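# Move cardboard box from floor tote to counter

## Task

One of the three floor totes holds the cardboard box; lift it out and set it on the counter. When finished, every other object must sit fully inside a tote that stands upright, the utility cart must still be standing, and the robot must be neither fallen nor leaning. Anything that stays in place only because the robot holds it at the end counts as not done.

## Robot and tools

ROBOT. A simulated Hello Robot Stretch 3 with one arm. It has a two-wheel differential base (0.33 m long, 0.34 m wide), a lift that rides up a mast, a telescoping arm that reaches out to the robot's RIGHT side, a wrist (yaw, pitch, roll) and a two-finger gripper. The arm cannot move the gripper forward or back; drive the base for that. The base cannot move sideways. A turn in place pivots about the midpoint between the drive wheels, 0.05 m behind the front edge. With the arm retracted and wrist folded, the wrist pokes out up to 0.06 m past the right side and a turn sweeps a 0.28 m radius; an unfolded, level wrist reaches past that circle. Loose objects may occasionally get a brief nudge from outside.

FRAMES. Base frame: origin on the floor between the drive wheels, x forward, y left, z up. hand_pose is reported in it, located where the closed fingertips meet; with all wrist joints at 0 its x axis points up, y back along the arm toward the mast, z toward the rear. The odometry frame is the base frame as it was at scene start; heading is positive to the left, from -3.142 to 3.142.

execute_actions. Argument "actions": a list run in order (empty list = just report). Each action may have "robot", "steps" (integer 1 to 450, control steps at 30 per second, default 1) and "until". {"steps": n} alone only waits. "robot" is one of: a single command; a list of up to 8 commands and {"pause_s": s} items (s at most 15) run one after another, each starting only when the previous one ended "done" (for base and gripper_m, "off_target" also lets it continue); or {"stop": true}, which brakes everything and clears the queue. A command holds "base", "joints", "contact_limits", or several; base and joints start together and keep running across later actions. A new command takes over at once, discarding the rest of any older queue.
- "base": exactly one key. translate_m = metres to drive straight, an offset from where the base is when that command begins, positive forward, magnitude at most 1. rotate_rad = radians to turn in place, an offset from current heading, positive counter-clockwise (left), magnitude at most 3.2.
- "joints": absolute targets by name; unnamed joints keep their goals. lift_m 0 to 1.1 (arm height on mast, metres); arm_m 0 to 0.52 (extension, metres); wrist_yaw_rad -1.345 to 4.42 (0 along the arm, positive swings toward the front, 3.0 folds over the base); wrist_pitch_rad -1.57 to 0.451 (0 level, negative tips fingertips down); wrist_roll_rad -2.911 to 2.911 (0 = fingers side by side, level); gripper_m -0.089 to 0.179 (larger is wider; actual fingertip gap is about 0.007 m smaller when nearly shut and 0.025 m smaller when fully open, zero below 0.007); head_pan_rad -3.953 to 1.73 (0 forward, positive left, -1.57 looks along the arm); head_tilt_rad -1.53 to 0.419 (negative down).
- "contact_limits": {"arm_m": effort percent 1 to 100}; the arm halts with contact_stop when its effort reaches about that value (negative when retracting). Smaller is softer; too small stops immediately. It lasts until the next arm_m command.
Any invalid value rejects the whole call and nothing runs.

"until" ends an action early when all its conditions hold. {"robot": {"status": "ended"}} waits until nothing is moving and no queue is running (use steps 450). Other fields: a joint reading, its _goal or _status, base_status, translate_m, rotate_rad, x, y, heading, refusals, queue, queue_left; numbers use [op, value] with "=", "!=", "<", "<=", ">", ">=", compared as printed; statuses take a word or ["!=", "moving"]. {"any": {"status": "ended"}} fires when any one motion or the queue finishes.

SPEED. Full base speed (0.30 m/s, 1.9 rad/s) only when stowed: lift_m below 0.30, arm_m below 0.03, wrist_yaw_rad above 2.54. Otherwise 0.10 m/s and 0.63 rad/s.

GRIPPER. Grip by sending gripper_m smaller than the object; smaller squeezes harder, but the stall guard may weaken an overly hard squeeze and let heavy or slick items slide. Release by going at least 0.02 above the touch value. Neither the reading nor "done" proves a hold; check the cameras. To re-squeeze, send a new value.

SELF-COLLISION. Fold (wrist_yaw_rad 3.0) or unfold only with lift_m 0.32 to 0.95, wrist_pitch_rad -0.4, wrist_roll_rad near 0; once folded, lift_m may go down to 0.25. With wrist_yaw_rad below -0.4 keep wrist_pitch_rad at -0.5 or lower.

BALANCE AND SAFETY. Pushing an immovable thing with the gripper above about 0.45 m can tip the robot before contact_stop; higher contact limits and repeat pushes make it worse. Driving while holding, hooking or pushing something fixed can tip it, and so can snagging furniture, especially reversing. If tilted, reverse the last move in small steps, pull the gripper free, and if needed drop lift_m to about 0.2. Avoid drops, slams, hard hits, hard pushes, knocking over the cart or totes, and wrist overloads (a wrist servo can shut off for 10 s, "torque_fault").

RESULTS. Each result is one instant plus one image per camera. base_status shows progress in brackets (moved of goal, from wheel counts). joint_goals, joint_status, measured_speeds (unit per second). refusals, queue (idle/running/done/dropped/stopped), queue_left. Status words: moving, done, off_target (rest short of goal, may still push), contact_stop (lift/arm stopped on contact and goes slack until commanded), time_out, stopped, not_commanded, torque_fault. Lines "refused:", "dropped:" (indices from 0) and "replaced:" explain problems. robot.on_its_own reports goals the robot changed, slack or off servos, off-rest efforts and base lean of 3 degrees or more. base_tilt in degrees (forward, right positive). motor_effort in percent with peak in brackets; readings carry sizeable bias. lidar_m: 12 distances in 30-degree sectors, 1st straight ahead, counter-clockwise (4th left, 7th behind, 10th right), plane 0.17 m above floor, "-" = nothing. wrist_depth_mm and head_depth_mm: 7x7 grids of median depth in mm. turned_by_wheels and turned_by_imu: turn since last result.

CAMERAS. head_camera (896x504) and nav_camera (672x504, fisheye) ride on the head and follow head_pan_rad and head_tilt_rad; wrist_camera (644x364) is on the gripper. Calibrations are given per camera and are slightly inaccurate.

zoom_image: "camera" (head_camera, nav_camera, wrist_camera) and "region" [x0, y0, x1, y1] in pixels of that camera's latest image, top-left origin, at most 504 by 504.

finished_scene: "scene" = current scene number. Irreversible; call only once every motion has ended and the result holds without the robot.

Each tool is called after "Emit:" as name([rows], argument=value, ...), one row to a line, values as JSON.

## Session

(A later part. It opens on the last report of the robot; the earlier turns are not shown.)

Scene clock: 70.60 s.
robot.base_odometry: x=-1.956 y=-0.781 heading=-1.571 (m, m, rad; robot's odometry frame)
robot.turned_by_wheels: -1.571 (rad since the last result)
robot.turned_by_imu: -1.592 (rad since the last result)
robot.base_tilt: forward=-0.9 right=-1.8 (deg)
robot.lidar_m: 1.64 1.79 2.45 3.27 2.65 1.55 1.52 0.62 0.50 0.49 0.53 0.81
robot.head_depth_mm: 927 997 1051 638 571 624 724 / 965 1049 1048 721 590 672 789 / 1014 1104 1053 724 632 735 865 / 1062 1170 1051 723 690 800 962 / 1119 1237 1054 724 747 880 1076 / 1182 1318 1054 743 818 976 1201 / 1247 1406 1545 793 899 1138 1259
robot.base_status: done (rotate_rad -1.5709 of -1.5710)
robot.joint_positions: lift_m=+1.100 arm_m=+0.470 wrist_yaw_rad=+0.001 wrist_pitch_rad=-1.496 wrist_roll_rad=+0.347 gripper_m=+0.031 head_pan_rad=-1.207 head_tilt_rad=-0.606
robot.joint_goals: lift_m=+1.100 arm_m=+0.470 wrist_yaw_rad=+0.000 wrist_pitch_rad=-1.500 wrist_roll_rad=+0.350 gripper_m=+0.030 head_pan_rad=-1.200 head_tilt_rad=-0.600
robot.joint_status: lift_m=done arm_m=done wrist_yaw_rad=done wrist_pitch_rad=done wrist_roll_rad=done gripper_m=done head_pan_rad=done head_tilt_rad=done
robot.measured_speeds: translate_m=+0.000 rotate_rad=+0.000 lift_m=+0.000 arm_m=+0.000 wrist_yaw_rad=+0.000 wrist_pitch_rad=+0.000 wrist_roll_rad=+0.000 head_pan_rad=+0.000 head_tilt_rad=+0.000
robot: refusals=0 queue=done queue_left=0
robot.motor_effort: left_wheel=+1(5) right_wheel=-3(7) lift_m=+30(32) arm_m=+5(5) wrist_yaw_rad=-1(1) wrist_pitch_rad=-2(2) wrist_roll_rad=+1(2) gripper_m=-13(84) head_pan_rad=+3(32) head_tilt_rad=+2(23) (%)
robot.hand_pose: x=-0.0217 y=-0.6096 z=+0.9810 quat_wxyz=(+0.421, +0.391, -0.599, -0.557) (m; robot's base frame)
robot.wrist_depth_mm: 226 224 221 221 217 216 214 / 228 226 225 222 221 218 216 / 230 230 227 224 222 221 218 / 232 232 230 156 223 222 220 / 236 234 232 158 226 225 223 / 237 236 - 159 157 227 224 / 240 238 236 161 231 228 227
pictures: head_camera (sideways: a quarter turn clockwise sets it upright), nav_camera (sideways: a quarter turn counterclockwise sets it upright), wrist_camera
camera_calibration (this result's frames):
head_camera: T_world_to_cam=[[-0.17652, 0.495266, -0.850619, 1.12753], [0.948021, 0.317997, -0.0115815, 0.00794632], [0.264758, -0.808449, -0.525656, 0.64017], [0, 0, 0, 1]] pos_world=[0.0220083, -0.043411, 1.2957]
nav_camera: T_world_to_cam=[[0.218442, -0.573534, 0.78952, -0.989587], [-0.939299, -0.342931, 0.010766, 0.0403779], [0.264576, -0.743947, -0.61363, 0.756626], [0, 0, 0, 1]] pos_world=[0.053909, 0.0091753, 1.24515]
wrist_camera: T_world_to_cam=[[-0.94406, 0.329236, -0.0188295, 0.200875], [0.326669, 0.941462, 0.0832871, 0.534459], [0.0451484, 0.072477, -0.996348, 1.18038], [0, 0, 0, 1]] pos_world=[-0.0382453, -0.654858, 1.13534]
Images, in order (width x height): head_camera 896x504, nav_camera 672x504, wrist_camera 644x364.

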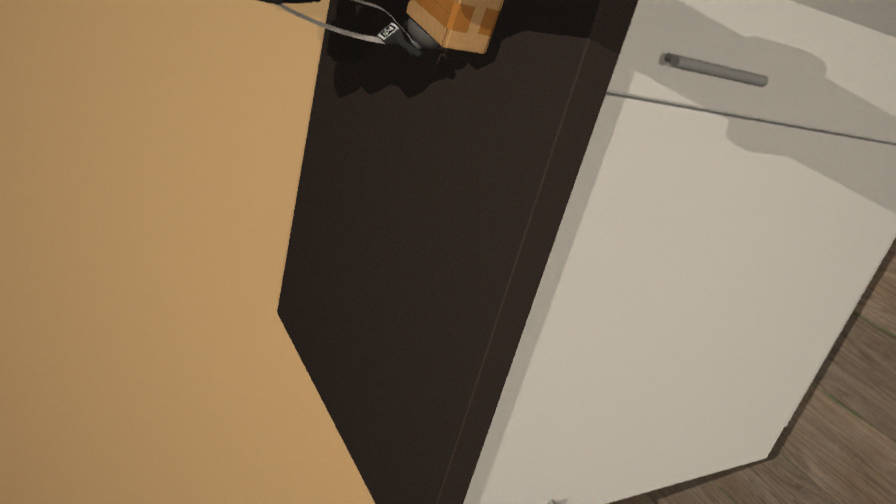

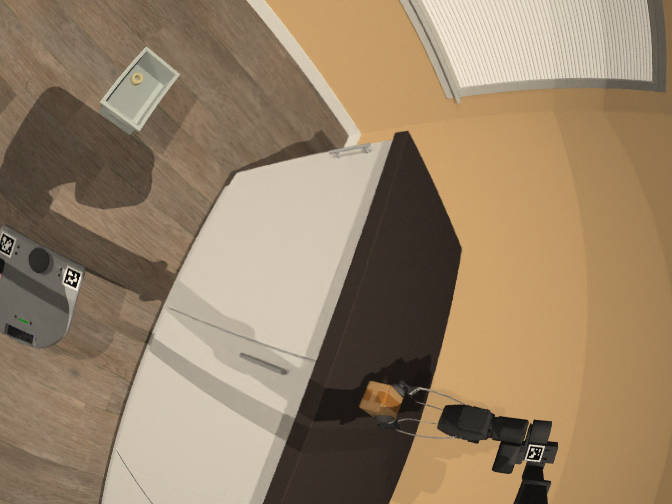

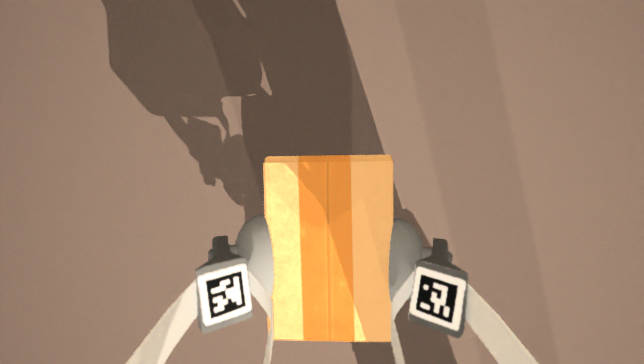

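Emit:
execute_actions([
  {"robot":{"joints":{"lift_m":1.08}},"steps":150,"until":{"robot":{"status":"ended"}}},
  {"robot":[{"joints":{"gripper_m":0.082}},{"pause_s":0.3},{"joints":{"lift_m":1.1}},{"joints":{"arm_m":0.2}}],"steps":450,"until":{"robot":{"status":"ended"}}},
])

Scene clock: 76.73 s.
robot.base_odometry: x=-1.956 y=-0.781 heading=-1.571 (m, m, rad; robot's odometry frame)
robot.turned_by_wheels: +0.000 (rad since the last result)
robot.turned_by_imu: -0.001 (rad since the last result)
robot.base_tilt: forward=-1.1 right=-1.8 (deg)
robot.lidar_m: 1.64 1.80 2.45 3.26 2.65 1.55 1.52 0.62 0.49 0.49 0.53 0.81
robot.head_depth_mm: 922 999 1040 740 570 625 723 / 963 1050 1052 725 592 675 786 / 1012 1105 1053 724 630 736 866 / 1061 1165 1051 726 691 800 958 / 1117 1244 1049 725 747 882 1077 / 1183 1314 1368 743 817 977 1207 / 1258 1408 1551 795 898 1134 1260
robot.base_status: done (rotate_rad -1.5709 of -1.5710)
robot.joint_positions: lift_m=+1.100 arm_m=+0.200 wrist_yaw_rad=+0.001 wrist_pitch_rad=-1.496 wrist_roll_rad=+0.347 gripper_m=+0.082 head_pan_rad=-1.207 head_tilt_rad=-0.606
robot.joint_goals: lift_m=+1.100 arm_m=+0.200 wrist_yaw_rad=+0.000 wrist_pitch_rad=-1.500 wrist_roll_rad=+0.350 gripper_m=+0.082 head_pan_rad=-1.200 head_tilt_rad=-0.600
robot.joint_status: lift_m=done arm_m=done wrist_yaw_rad=done wrist_pitch_rad=done wrist_roll_rad=done gripper_m=done head_pan_rad=done head_tilt_rad=done
robot.measured_speeds: translate_m=+0.000 rotate_rad=+0.000 lift_m=+0.000 arm_m=+0.000 wrist_yaw_rad=+0.000 wrist_pitch_rad=+0.000 wrist_roll_rad=+0.000 head_pan_rad=+0.000 head_tilt_rad=+0.000
robot: refusals=0 queue=done queue_left=0
robot.motor_effort: left_wheel=+1(2) right_wheel=-3(3) lift_m=+29(31) arm_m=-3(4) wrist_yaw_rad=-1(0) wrist_pitch_rad=-1(2) wrist_roll_rad=+2(2) gripper_m=+1(80) head_pan_rad=+3(3) head_tilt_rad=+2(2) (%)
robot.hand_pose: x=-0.0217 y=-0.3402 z=+0.9811 quat_wxyz=(+0.421, +0.391, -0.599, -0.557) (m; robot's base frame)
robot.wrist_depth_mm: 228 225 224 221 227 339 408 / 230 228 337 396 513 695 - / 424 509 692 - - - - / - - - - - - - / - - - - - - - / - - - - - - - / - - - - - - -
pictures: head_camera (sideways: a quarter turn clockwise sets it upright), nav_camera (sideways: a quarter turn counterclockwise sets it upright), wrist_camera
camera_calibration (this result's frames):
head_camera: T_world_to_cam=[[-0.17652, 0.495256, -0.850625, 1.12754], [0.948019, 0.318004, -0.011581, 0.00794571], [0.264766, -0.808453, -0.525646, 0.640157], [0, 0, 0, 1]] pos_world=[0.0220086, -0.043411, 1.2957]
nav_camera: T_world_to_cam=[[0.218443, -0.573524, 0.789527, -0.989596], [-0.939297, -0.342937, 0.0107658, 0.0403781], [0.264584, -0.743952, -0.613621, 0.756614], [0, 0, 0, 1]] pos_world=[0.0539092, 0.009175, 1.24515]
wrist_camera: T_world_to_cam=[[-0.94406, 0.329238, -0.0187989, 0.112153], [0.326669, 0.941454, 0.0833743, 0.280745], [0.0451483, 0.0725692, -0.996341, 1.16092], [0, 0, 0, 1]] pos_world=[-0.0382453, -0.38548, 1.13537]
Images, in order (width x height): head_camera 896x504, nav_camera 672x504, wrist_camera 644x364.

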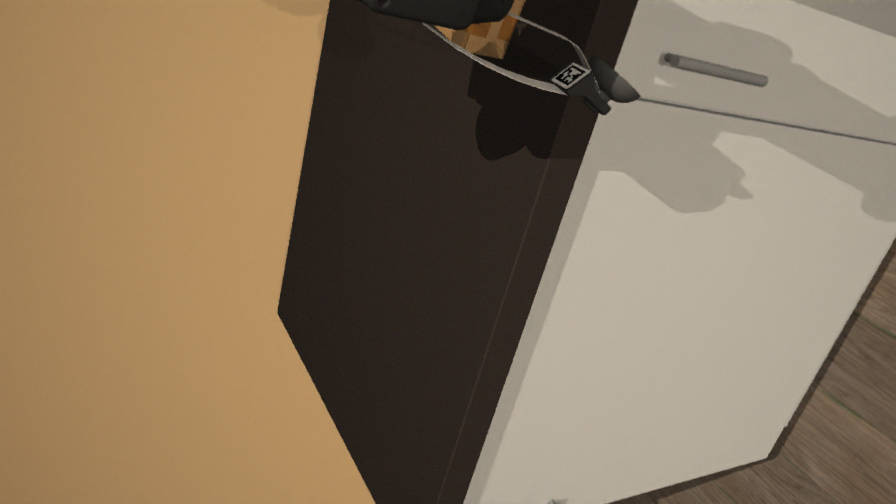

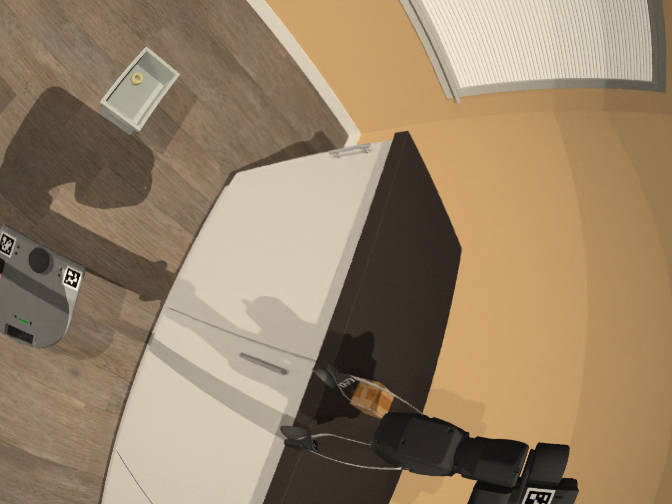

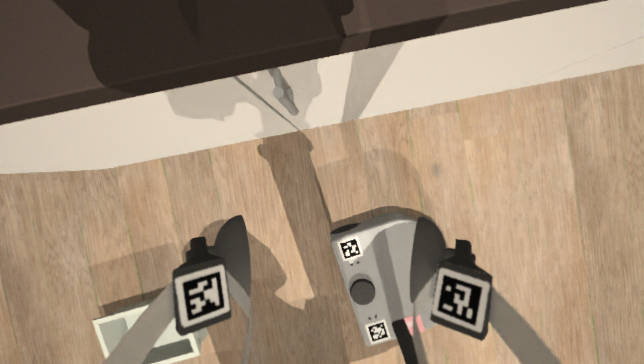

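The box is on the counter, though it may have been nudged slightly.

Emit:
finished_scene(scene=2)

The scene is finished: the task was done.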